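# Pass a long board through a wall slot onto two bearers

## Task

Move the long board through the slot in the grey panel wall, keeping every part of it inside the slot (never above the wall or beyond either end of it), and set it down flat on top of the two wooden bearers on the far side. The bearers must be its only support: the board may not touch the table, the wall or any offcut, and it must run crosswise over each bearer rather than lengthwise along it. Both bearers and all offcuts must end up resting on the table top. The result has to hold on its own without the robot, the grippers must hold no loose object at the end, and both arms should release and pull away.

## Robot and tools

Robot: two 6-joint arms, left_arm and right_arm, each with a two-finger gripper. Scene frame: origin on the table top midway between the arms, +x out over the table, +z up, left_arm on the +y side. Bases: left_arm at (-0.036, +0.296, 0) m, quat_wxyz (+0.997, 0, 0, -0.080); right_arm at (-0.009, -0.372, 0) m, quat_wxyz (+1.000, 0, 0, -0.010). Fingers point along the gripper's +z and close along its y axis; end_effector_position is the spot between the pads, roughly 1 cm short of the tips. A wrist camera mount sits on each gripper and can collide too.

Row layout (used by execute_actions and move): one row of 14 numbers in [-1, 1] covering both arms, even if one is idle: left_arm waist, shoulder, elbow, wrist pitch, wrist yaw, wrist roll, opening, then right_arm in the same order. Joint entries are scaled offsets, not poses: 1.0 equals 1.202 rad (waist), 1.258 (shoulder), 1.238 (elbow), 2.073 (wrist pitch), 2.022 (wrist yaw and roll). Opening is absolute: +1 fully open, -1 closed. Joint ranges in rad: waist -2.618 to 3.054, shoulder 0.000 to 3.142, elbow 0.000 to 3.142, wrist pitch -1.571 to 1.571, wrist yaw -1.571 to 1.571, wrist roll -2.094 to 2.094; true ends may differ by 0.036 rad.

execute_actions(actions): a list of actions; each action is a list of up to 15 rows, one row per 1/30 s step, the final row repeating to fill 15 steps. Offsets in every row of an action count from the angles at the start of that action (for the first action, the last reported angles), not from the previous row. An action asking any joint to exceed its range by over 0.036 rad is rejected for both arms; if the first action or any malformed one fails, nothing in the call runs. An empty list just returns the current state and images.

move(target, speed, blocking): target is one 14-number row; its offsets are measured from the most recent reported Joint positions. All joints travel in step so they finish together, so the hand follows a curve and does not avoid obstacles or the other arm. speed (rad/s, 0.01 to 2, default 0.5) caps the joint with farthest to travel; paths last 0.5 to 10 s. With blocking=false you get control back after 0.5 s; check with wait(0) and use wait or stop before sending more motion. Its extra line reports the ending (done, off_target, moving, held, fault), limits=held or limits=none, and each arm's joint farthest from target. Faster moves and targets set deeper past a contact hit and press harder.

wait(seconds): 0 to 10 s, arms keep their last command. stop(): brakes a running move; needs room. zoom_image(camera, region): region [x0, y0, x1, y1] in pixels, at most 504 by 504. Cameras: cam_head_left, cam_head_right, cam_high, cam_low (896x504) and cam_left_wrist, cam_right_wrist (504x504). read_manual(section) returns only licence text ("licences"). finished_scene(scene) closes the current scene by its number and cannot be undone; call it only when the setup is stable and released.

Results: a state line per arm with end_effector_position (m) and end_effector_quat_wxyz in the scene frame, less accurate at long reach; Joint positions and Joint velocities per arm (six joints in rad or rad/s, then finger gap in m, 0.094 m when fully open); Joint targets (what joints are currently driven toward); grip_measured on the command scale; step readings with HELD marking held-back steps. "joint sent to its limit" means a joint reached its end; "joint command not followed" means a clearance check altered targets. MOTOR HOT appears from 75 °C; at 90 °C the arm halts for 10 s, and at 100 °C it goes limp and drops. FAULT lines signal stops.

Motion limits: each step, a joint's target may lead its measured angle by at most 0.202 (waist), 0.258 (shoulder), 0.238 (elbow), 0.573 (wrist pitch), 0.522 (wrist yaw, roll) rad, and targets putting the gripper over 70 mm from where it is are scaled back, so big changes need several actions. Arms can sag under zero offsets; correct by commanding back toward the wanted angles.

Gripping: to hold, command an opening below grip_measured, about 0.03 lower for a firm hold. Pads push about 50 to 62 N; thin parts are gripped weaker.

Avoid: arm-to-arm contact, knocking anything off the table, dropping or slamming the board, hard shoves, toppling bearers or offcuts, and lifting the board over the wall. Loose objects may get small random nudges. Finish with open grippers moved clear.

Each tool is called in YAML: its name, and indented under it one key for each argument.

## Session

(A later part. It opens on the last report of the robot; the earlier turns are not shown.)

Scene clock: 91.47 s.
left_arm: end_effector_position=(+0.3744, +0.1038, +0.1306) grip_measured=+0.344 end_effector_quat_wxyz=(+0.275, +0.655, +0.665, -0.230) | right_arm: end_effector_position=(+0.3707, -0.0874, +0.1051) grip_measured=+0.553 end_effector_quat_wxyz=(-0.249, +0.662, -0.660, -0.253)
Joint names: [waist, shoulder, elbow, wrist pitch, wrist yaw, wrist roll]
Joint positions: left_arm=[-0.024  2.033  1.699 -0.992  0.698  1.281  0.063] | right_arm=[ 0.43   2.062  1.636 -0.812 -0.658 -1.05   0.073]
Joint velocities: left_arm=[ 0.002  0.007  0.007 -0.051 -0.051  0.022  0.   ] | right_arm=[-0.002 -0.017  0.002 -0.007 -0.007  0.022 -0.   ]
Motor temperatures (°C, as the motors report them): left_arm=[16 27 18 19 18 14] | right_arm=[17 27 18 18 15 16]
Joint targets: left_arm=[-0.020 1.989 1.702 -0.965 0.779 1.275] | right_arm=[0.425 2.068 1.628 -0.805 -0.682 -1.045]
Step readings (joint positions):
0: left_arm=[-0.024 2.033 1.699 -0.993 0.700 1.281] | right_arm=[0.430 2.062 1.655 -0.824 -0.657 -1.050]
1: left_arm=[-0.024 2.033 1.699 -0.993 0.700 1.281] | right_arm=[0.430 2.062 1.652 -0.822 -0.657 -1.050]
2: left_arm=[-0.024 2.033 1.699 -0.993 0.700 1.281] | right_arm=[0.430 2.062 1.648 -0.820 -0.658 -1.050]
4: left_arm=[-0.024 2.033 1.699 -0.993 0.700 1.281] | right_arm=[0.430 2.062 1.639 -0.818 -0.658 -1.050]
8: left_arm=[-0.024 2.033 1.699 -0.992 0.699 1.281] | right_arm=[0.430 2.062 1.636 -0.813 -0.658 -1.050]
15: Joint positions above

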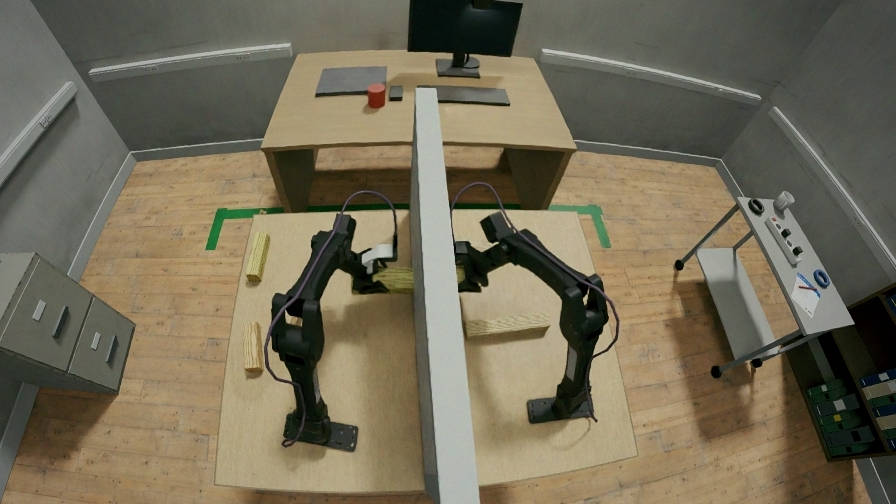

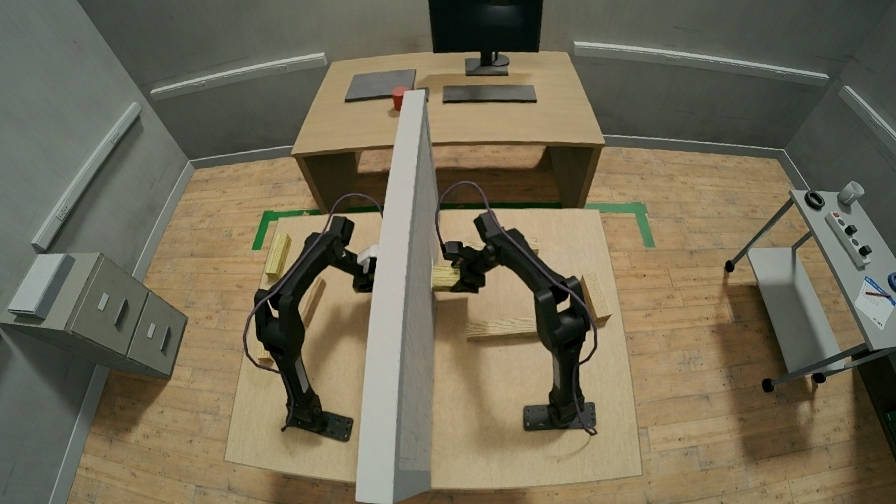

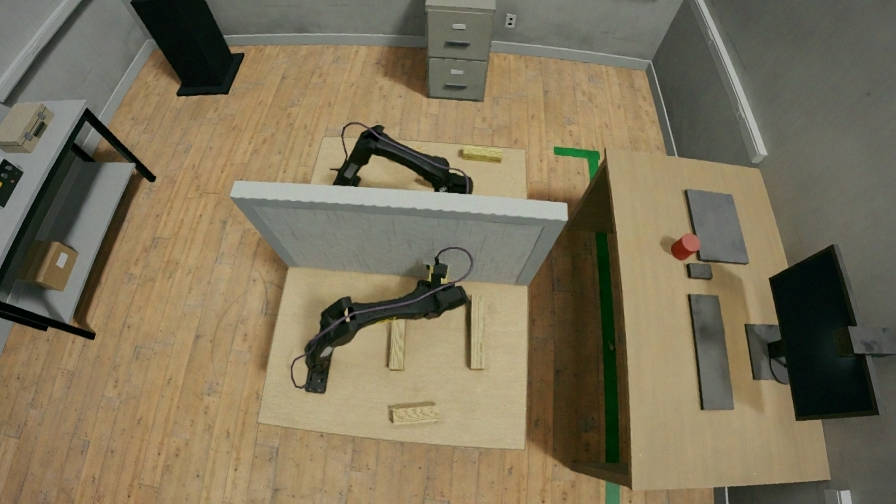

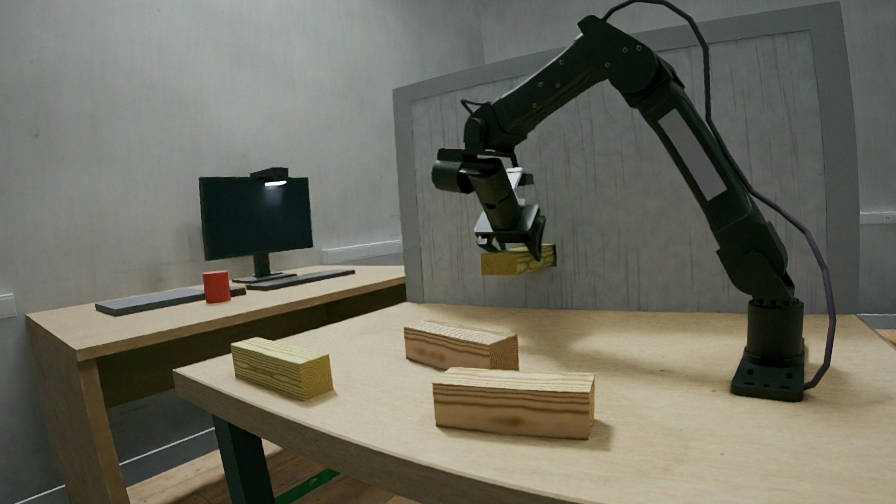

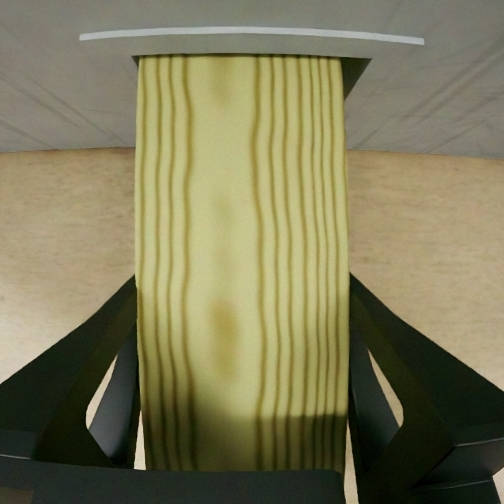

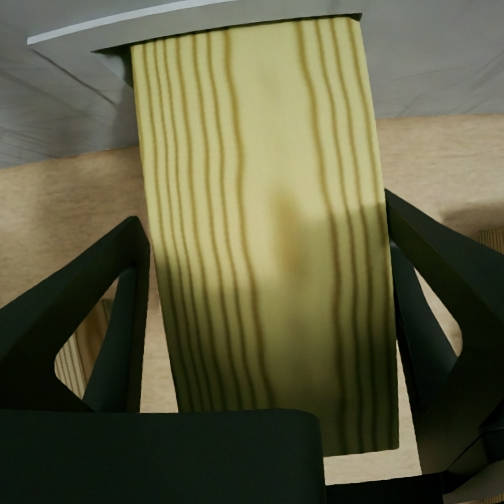

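execute_actions:
  actions:
    - [[0.00333,-0.03498,0.00242,0.01302,0.04006,-0.00297,0.12, -0.00416,0.00477,-0.00646,0.00338,-0.01187,0.00247,0.51],[0.00333,-0.03498,0.00242,0.01302,0.04006,-0.00297,0.12, -0.00416,0.00477,-0.00646,0.00338,-0.01187,0.00247,0.47],[0.00333,-0.03498,0.00242,0.01302,0.04006,-0.00297,0.12, -0.00416,0.00477,-0.00646,0.00338,-0.01187,0.00247,0.44],[0.00333,-0.03498,0.00242,0.01302,0.04006,-0.00297,0.12, -0.00416,0.00477,-0.00646,0.00338,-0.01187,0.00247,0.415],[0.00333,-0.03498,0.00242,0.01302,0.04006,-0.00297,0.12, -0.00416,0.00477,-0.00646,0.00338,-0.01187,0.00247,0.395],[0.00333,-0.03498,0.00242,0.01302,0.04006,-0.00297,0.12, -0.00416,0.00477,-0.00646,0.00338,-0.01187,0.00247,0.378],[0.00333,-0.03498,0.00242,0.01302,0.04006,-0.00297,0.12, -0.00416,0.00477,-0.00646,0.00338,-0.01187,0.00247,0.362],[0.00333,-0.03498,0.00242,0.01302,0.04006,-0.00297,0.12, -0.00416,0.00477,-0.00646,0.00338,-0.01187,0.00247,0.348],[0.00333,-0.03498,0.00242,0.01302,0.04006,-0.00297,0.12, -0.00416,0.00477,-0.00646,0.00338,-0.01187,0.00247,0.336],[0.00333,-0.03498,0.00242,0.01302,0.04006,-0.00297,0.12, -0.00416,0.00477,-0.00646,0.00338,-0.01187,0.00247,0.324],[0.00333,-0.03498,0.00242,0.01302,0.04006,-0.00297,0.12, -0.00416,0.00477,-0.00646,0.00338,-0.01187,0.00247,0.31],[0.00333,-0.03498,0.00242,0.01302,0.04006,-0.00297,0.12, -0.00416,0.00477,-0.00646,0.00338,-0.01187,0.00247,0.28],[0.00333,-0.03498,0.00242,0.01302,0.04006,-0.00297,0.12, -0.00416,0.00477,-0.00646,0.00338,-0.01187,0.00247,0.24],[0.00333,-0.03498,0.00242,0.01302,0.04006,-0.00297,0.12, -0.00416,0.00477,-0.00646,0.00338,-0.01187,0.00247,0.18],[0.00333,-0.03498,0.00242,0.01302,0.04006,-0.00297,0.12, -0.00416,0.00477,-0.00646,0.00338,-0.01187,0.00247,0.12]]

Scene clock: 93.33 s.
left_arm: end_effector_position=(+0.3739, +0.1039, +0.1304) grip_measured=+0.344 end_effector_quat_wxyz=(+0.274, +0.656, +0.664, -0.230) | right_arm: end_effector_position=(+0.3728, -0.0869, +0.1056) grip_measured=+0.349 end_effector_quat_wxyz=(-0.253, +0.663, -0.659, -0.250)
Joint names: [waist, shoulder, elbow, wrist pitch, wrist yaw, wrist roll]
Joint positions: left_arm=[-0.024  2.033  1.699 -0.995  0.698  1.286  0.063] | right_arm=[ 0.43   2.062  1.636 -0.802 -0.656 -1.05   0.063]
Joint velocities: left_arm=[-0.012  0.007 -0.012  0.037 -0.037 -0.037 -0.   ] | right_arm=[-0.012 -0.012  0.007  0.022 -0.037 -0.007  0.   ]
Motor temperatures (°C, as the motors report them): left_arm=[16 27 18 19 18 14] | right_arm=[17 27 18 18 15 16]
Joint targets: left_arm=[-0.020 1.989 1.702 -0.965 0.779 1.275] | right_arm=[0.425 2.068 1.628 -0.805 -0.682 -1.045]
Step readings (joint positions):
0: left_arm=[-0.024 2.033 1.699 -0.992 0.698 1.281] | right_arm=[0.430 2.062 1.636 -0.812 -0.658 -1.050]
1: left_arm=[-0.024 2.033 1.699 -0.992 0.698 1.281] | right_arm=[0.430 2.062 1.636 -0.811 -0.658 -1.050]
2: left_arm=[-0.024 2.033 1.699 -0.993 0.698 1.281] | right_arm=[0.430 2.062 1.636 -0.810 -0.658 -1.050]
4: left_arm=[-0.024 2.033 1.699 -0.994 0.698 1.283] | right_arm=[0.430 2.062 1.636 -0.806 -0.657 -1.050]
8: left_arm=[-0.024 2.033 1.699 -0.995 0.698 1.286] | right_arm=[0.430 2.062 1.636 -0.802 -0.656 -1.050]
15: Joint positions above

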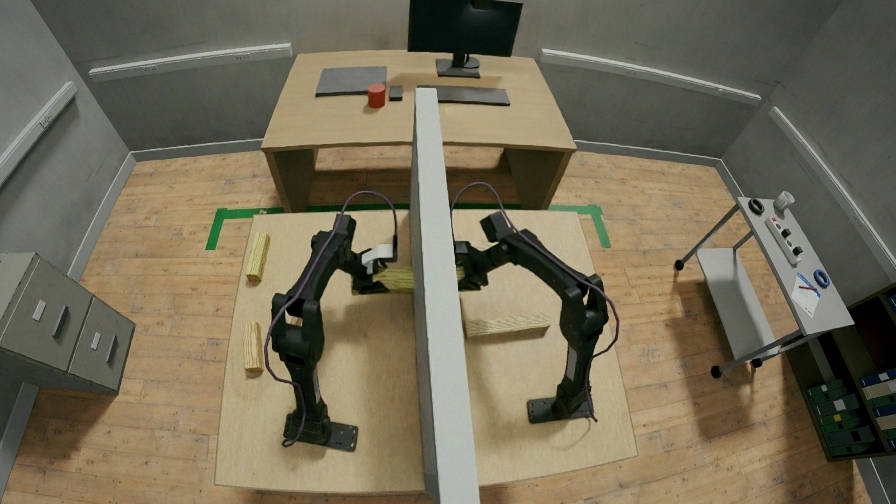

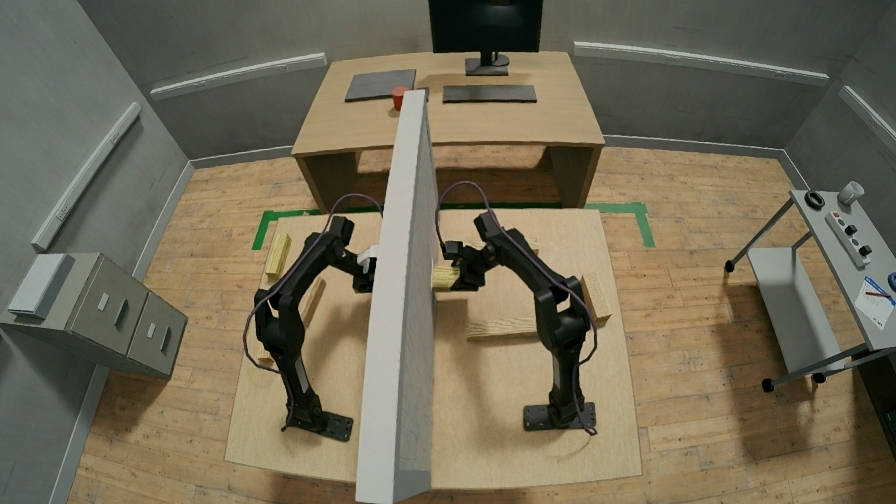

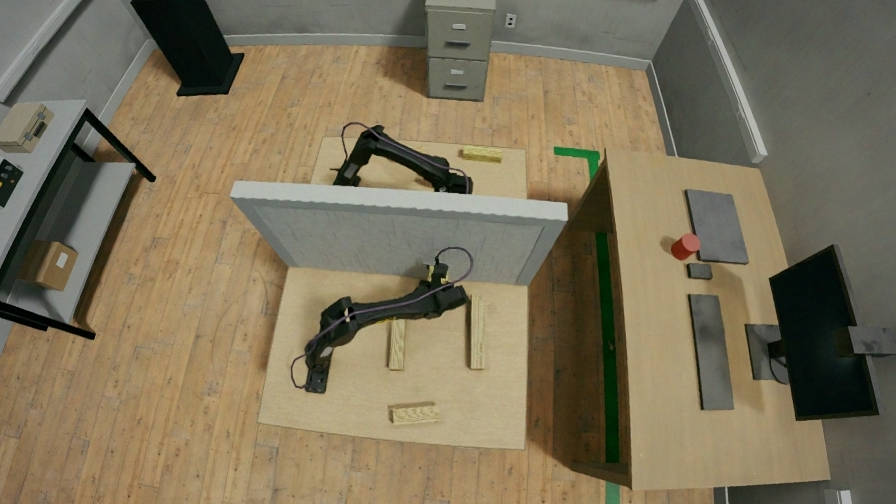

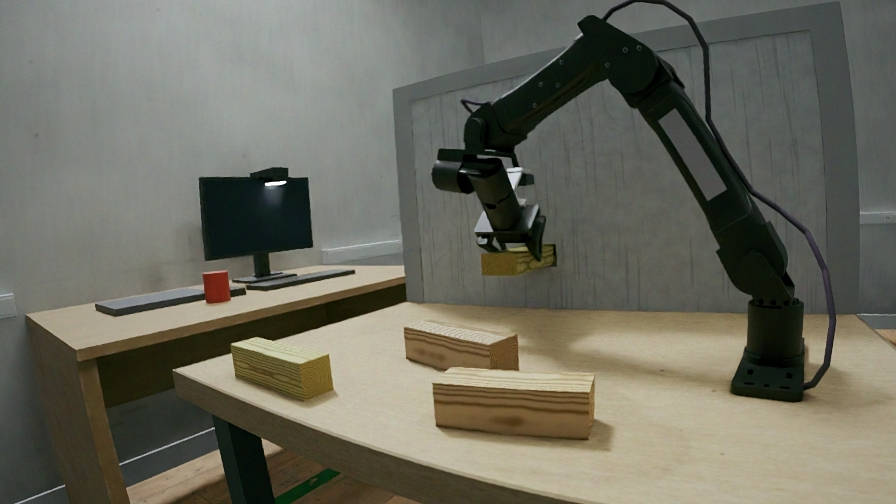

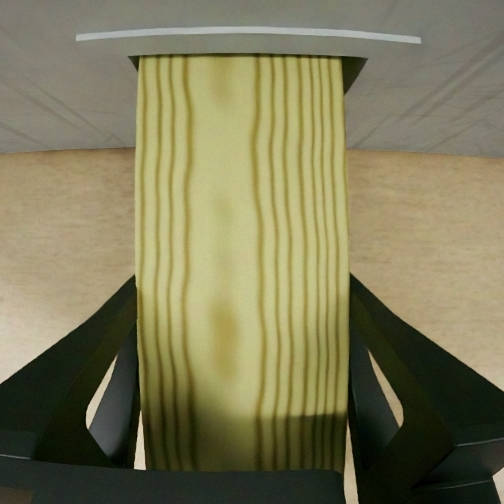

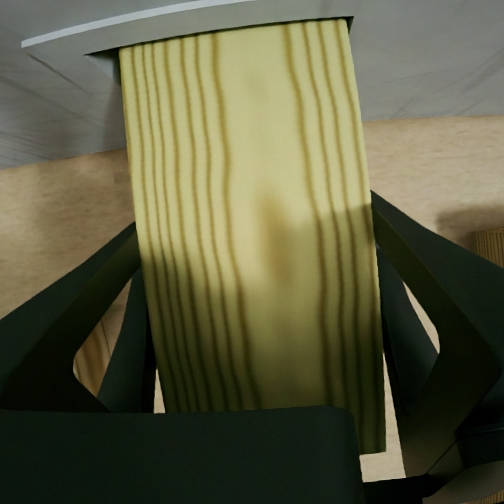

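execute_actions:
  actions:
    - [[0.00328,-0.03422,0.00242,0.01404,0.03893,-0.00528,0.14, -0.00416,0.00410,-0.00588,-0.00083,-0.01375,0.00247,0.12],[0.00316,-0.03244,0.00242,0.01302,0.03630,-0.00490,0.17, -0.00416,0.00254,-0.00452,0.00063,-0.01583,0.00247,0.12],[0.00296,-0.02938,0.00242,0.01129,0.03179,-0.00424,0.20, -0.00416,-0.00013,-0.00220,0.00312,-0.01939,0.00247,0.12],[0.00275,-0.02608,0.00242,0.00941,0.02690,-0.00354,0.23, -0.00416,-0.00302,0.00032,0.00581,-0.02324,0.00247,0.12],[0.00250,-0.02226,0.00242,0.00724,0.02127,-0.00272,0.26, -0.00416,-0.00636,0.00323,0.00893,-0.02770,0.00247,0.12],[0.00225,-0.01844,0.00242,0.00506,0.01563,-0.00190,0.28, -0.00416,-0.00970,0.00614,0.01204,-0.03215,0.00247,0.12],[0.00203,-0.01514,0.00242,0.00318,0.01074,-0.00120,0.30, -0.00416,-0.01259,0.00866,0.01474,-0.03600,0.00247,0.12],[0.00183,-0.01208,0.00242,0.00145,0.00623,-0.00054,0.31, -0.00416,-0.01526,0.01098,0.01723,-0.03956,0.00247,0.12],[0.00172,-0.01030,0.00242,0.00043,0.00360,-0.00016,0.32, -0.00416,-0.01682,0.01234,0.01868,-0.04164,0.00247,0.12],[0.00167,-0.00954,0.00242,0,0.00247,0,0.33, -0.00416,-0.01749,0.01292,0.01930,-0.04253,0.00247,0.12],[0.00167,-0.00954,0.00242,0,0.00247,0,0.34, -0.00416,-0.01749,0.01292,0.01930,-0.04253,0.00247,0.12],[0.00167,-0.00954,0.00242,0,0.00247,0,0.355, -0.00416,-0.01749,0.01292,0.01930,-0.04253,0.00247,0.12],[0.00167,-0.00954,0.00242,0,0.00247,0,0.39, -0.00416,-0.01749,0.01292,0.01930,-0.04253,0.00247,0.12],[0.00167,-0.00954,0.00242,0,0.00247,0,0.45, -0.00416,-0.01749,0.01292,0.01930,-0.04253,0.00247,0.12],[0.00167,-0.00954,0.00242,0,0.00247,0,0.55, -0.00416,-0.01749,0.01292,0.01930,-0.04253,0.00247,0.12]]

wait:
  seconds: 0.3

zoom_image:
  camera: "cam_low"
  region: [470, 220, 570, 290]

Scene clock: 94.87 s.
left_arm: end_effector_position=(+0.3743, +0.1051, +0.1294) grip_measured=+0.508 end_effector_quat_wxyz=(+0.272, +0.658, +0.665, -0.226) | right_arm: end_effector_position=(+0.3739, -0.0858, +0.1066) grip_measured=+0.349 end_effector_quat_wxyz=(-0.257, +0.663, -0.657, -0.251)
Joint names: [waist, shoulder, elbow, wrist pitch, wrist yaw, wrist roll]
Joint positions: left_arm=[-0.024  2.033  1.699 -0.995  0.689  1.288  0.071] | right_arm=[ 0.43   2.062  1.636 -0.794 -0.66  -1.05   0.063]
Joint velocities: left_arm=[-0.017 -0.002 -0.002  0.051 -0.066 -0.007  0.079] | right_arm=[ 0.007 -0.002  0.002 -0.007  0.037  0.007  0.   ]
Motor temperatures (°C, as the motors report them): left_arm=[16 27 18 19 18 14] | right_arm=[17 27 18 18 15 16]
Joint targets: left_arm=[-0.022 2.021 1.702 -0.995 0.703 1.286] | right_arm=[0.425 2.040 1.652 -0.762 -0.742 -1.045]
Step readings (joint positions):
0: left_arm=[-0.024 2.033 1.699 -0.995 0.698 1.286] | right_arm=[0.430 2.062 1.636 -0.802 -0.656 -1.050]
1: left_arm=[-0.024 2.033 1.699 -0.995 0.698 1.286] | right_arm=[0.430 2.062 1.636 -0.802 -0.656 -1.050]
2: left_arm=[-0.024 2.033 1.699 -0.995 0.698 1.286] | right_arm=[0.430 2.062 1.636 -0.802 -0.656 -1.050]
4: left_arm=[-0.024 2.033 1.699 -0.995 0.697 1.286] | right_arm=[0.430 2.062 1.636 -0.800 -0.656 -1.050]
8: left_arm=[-0.024 2.033 1.699 -0.995 0.691 1.287] | right_arm=[0.430 2.062 1.636 -0.795 -0.659 -1.050]
15: Joint positions above

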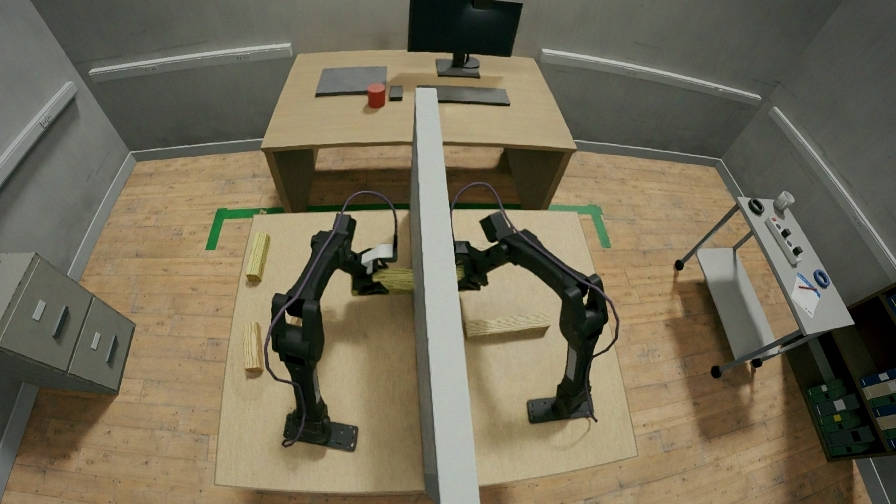

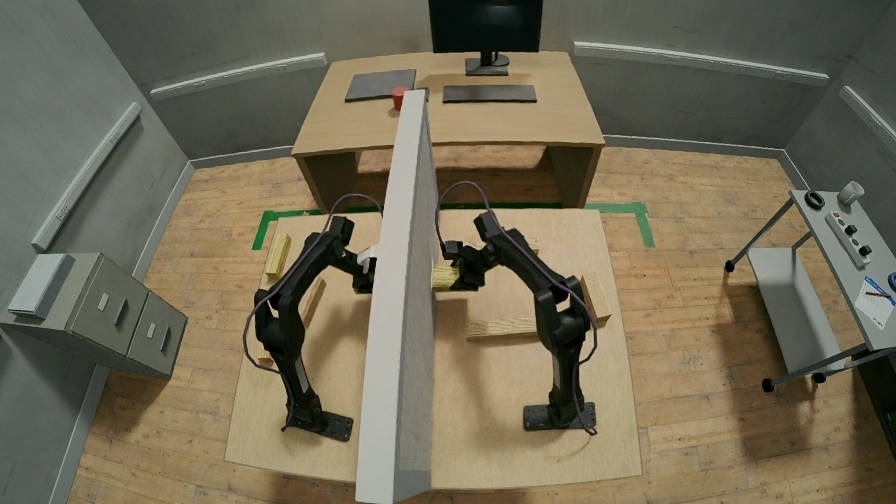

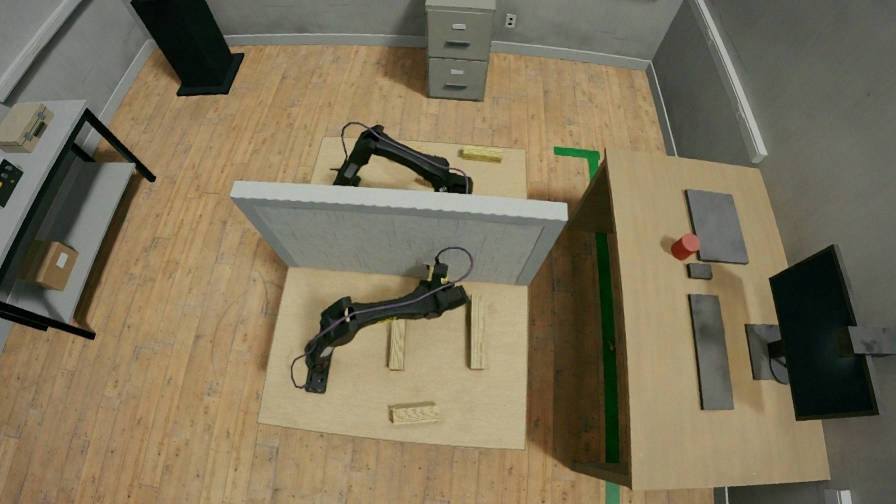

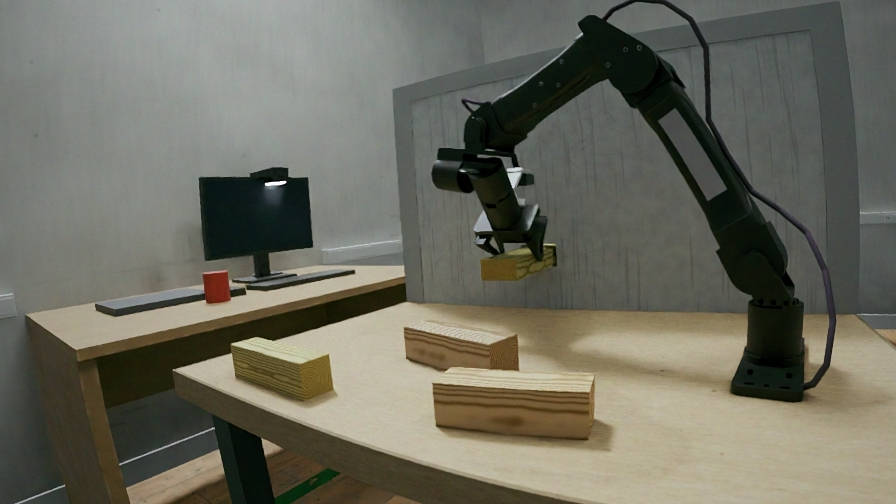

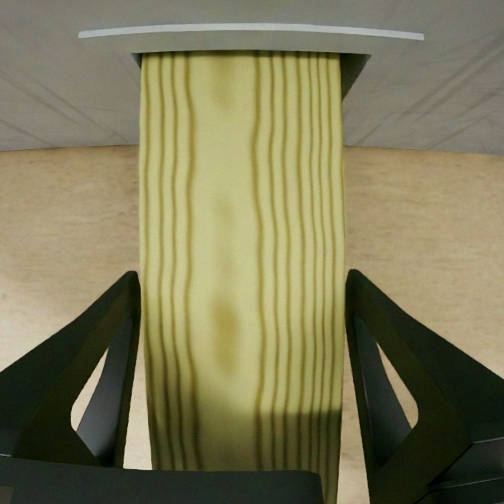

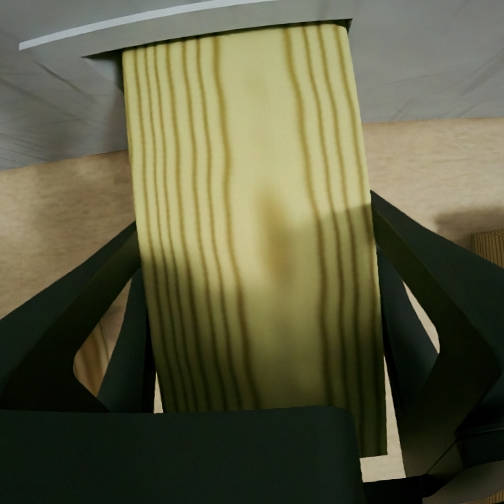

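Scene clock: 95.17 s.
left_arm: end_effector_position=(+0.3743, +0.1051, +0.1294) grip_measured=+0.549 end_effector_quat_wxyz=(+0.272, +0.658, +0.665, -0.226) | right_arm: end_effector_position=(+0.3739, -0.0858, +0.1066) grip_measured=+0.349 end_effector_quat_wxyz=(-0.257, +0.663, -0.657, -0.251)
Joint names: [waist, shoulder, elbow, wrist pitch, wrist yaw, wrist roll]
Joint positions: left_arm=[-0.024  2.033  1.699 -0.995  0.689  1.288  0.073] | right_arm=[ 0.43   2.062  1.636 -0.794 -0.66  -1.048  0.063]
Joint velocities: left_arm=[ 0.002  0.002 -0.002 -0.081  0.022 -0.037 -0.   ] | right_arm=[ 0.007  0.002  0.007 -0.007 -0.037  0.037 -0.   ]
Motor temperatures (°C, as the motors report them): left_arm=[16 27 18 19 18 14] | right_arm=[17 27 18 18 15 16]
Joint targets: left_arm=[-0.022 2.021 1.702 -0.995 0.703 1.286] | right_arm=[0.425 2.040 1.652 -0.762 -0.742 -1.045]
wait: 0.30 s; at rest by 0.20 s

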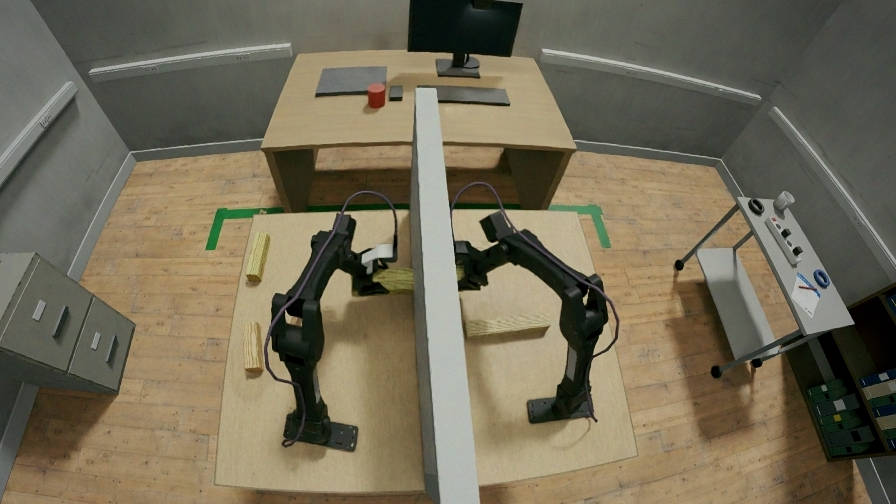

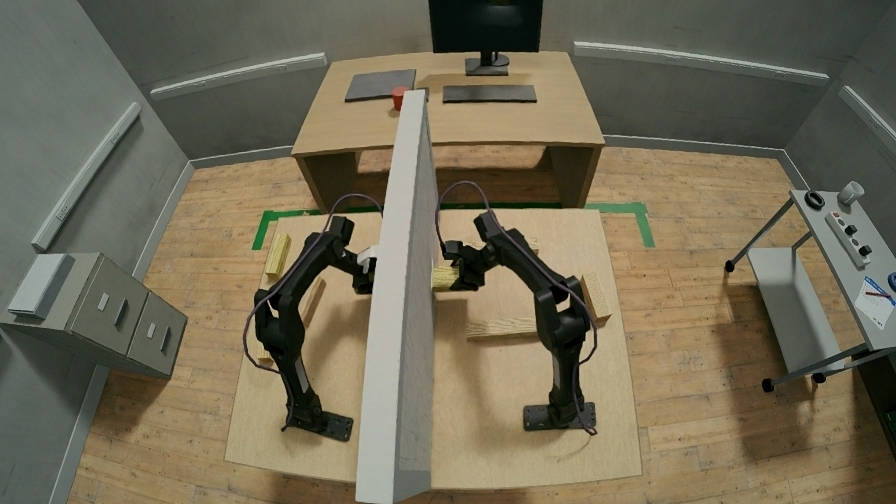

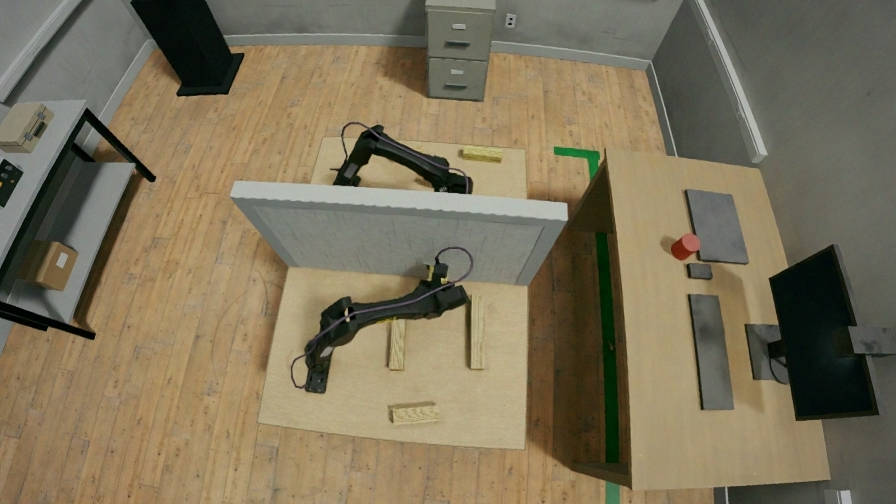

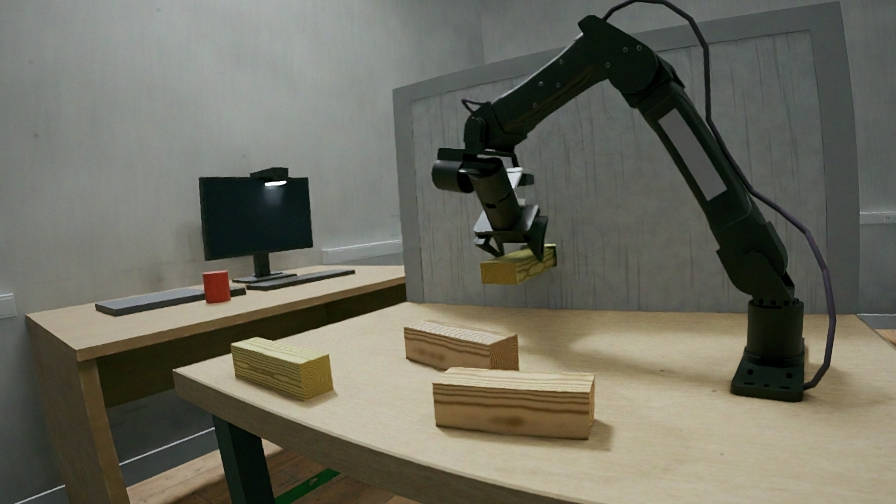

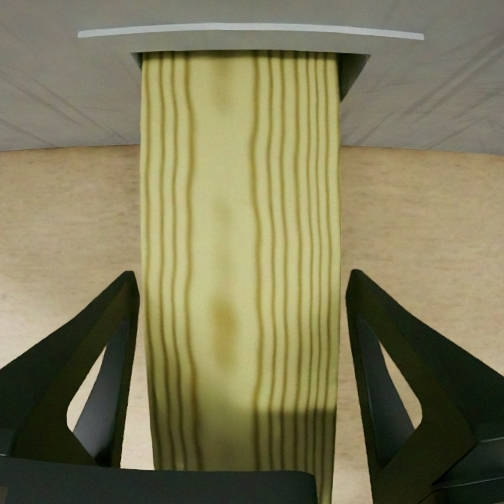

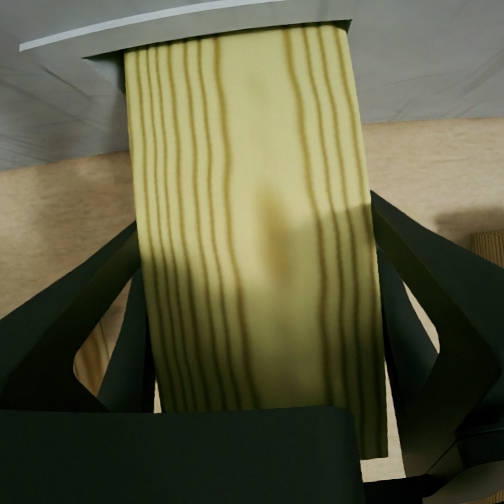

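Region (470, 220, 570, 290) of cam_low's 896x504 image, scaled by 5.040, with more detail than that image has; it fills the top 353 rows of this view, and the rest is white.

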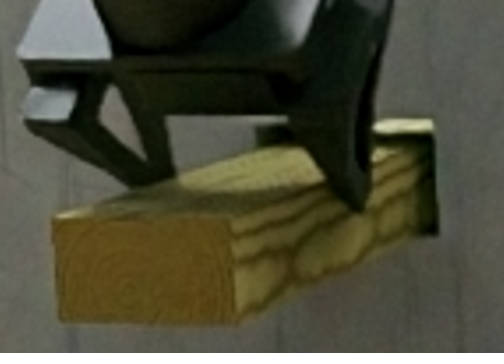

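zoom_image:
  camera: "cam_low"
  region: [530, 236, 566, 272]

zoom_image:
  camera: "cam_head_right"
  region: [420, 230, 520, 310]

Region (530, 236, 566, 272) of cam_low's 896x504 image, scaled by 14.000, with more detail than that image has.

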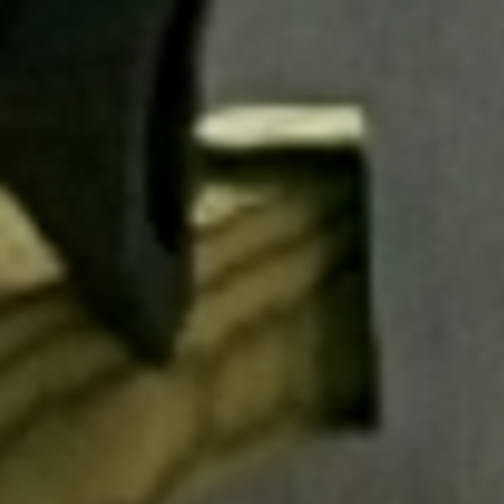

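Region (420, 230, 520, 310) of cam_head_right's 896x504 image, scaled by 5.040, with more detail than that image has; it fills the top 403 rows of this view, and the rest is white.

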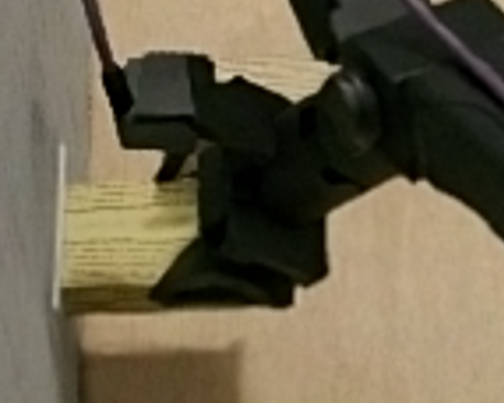

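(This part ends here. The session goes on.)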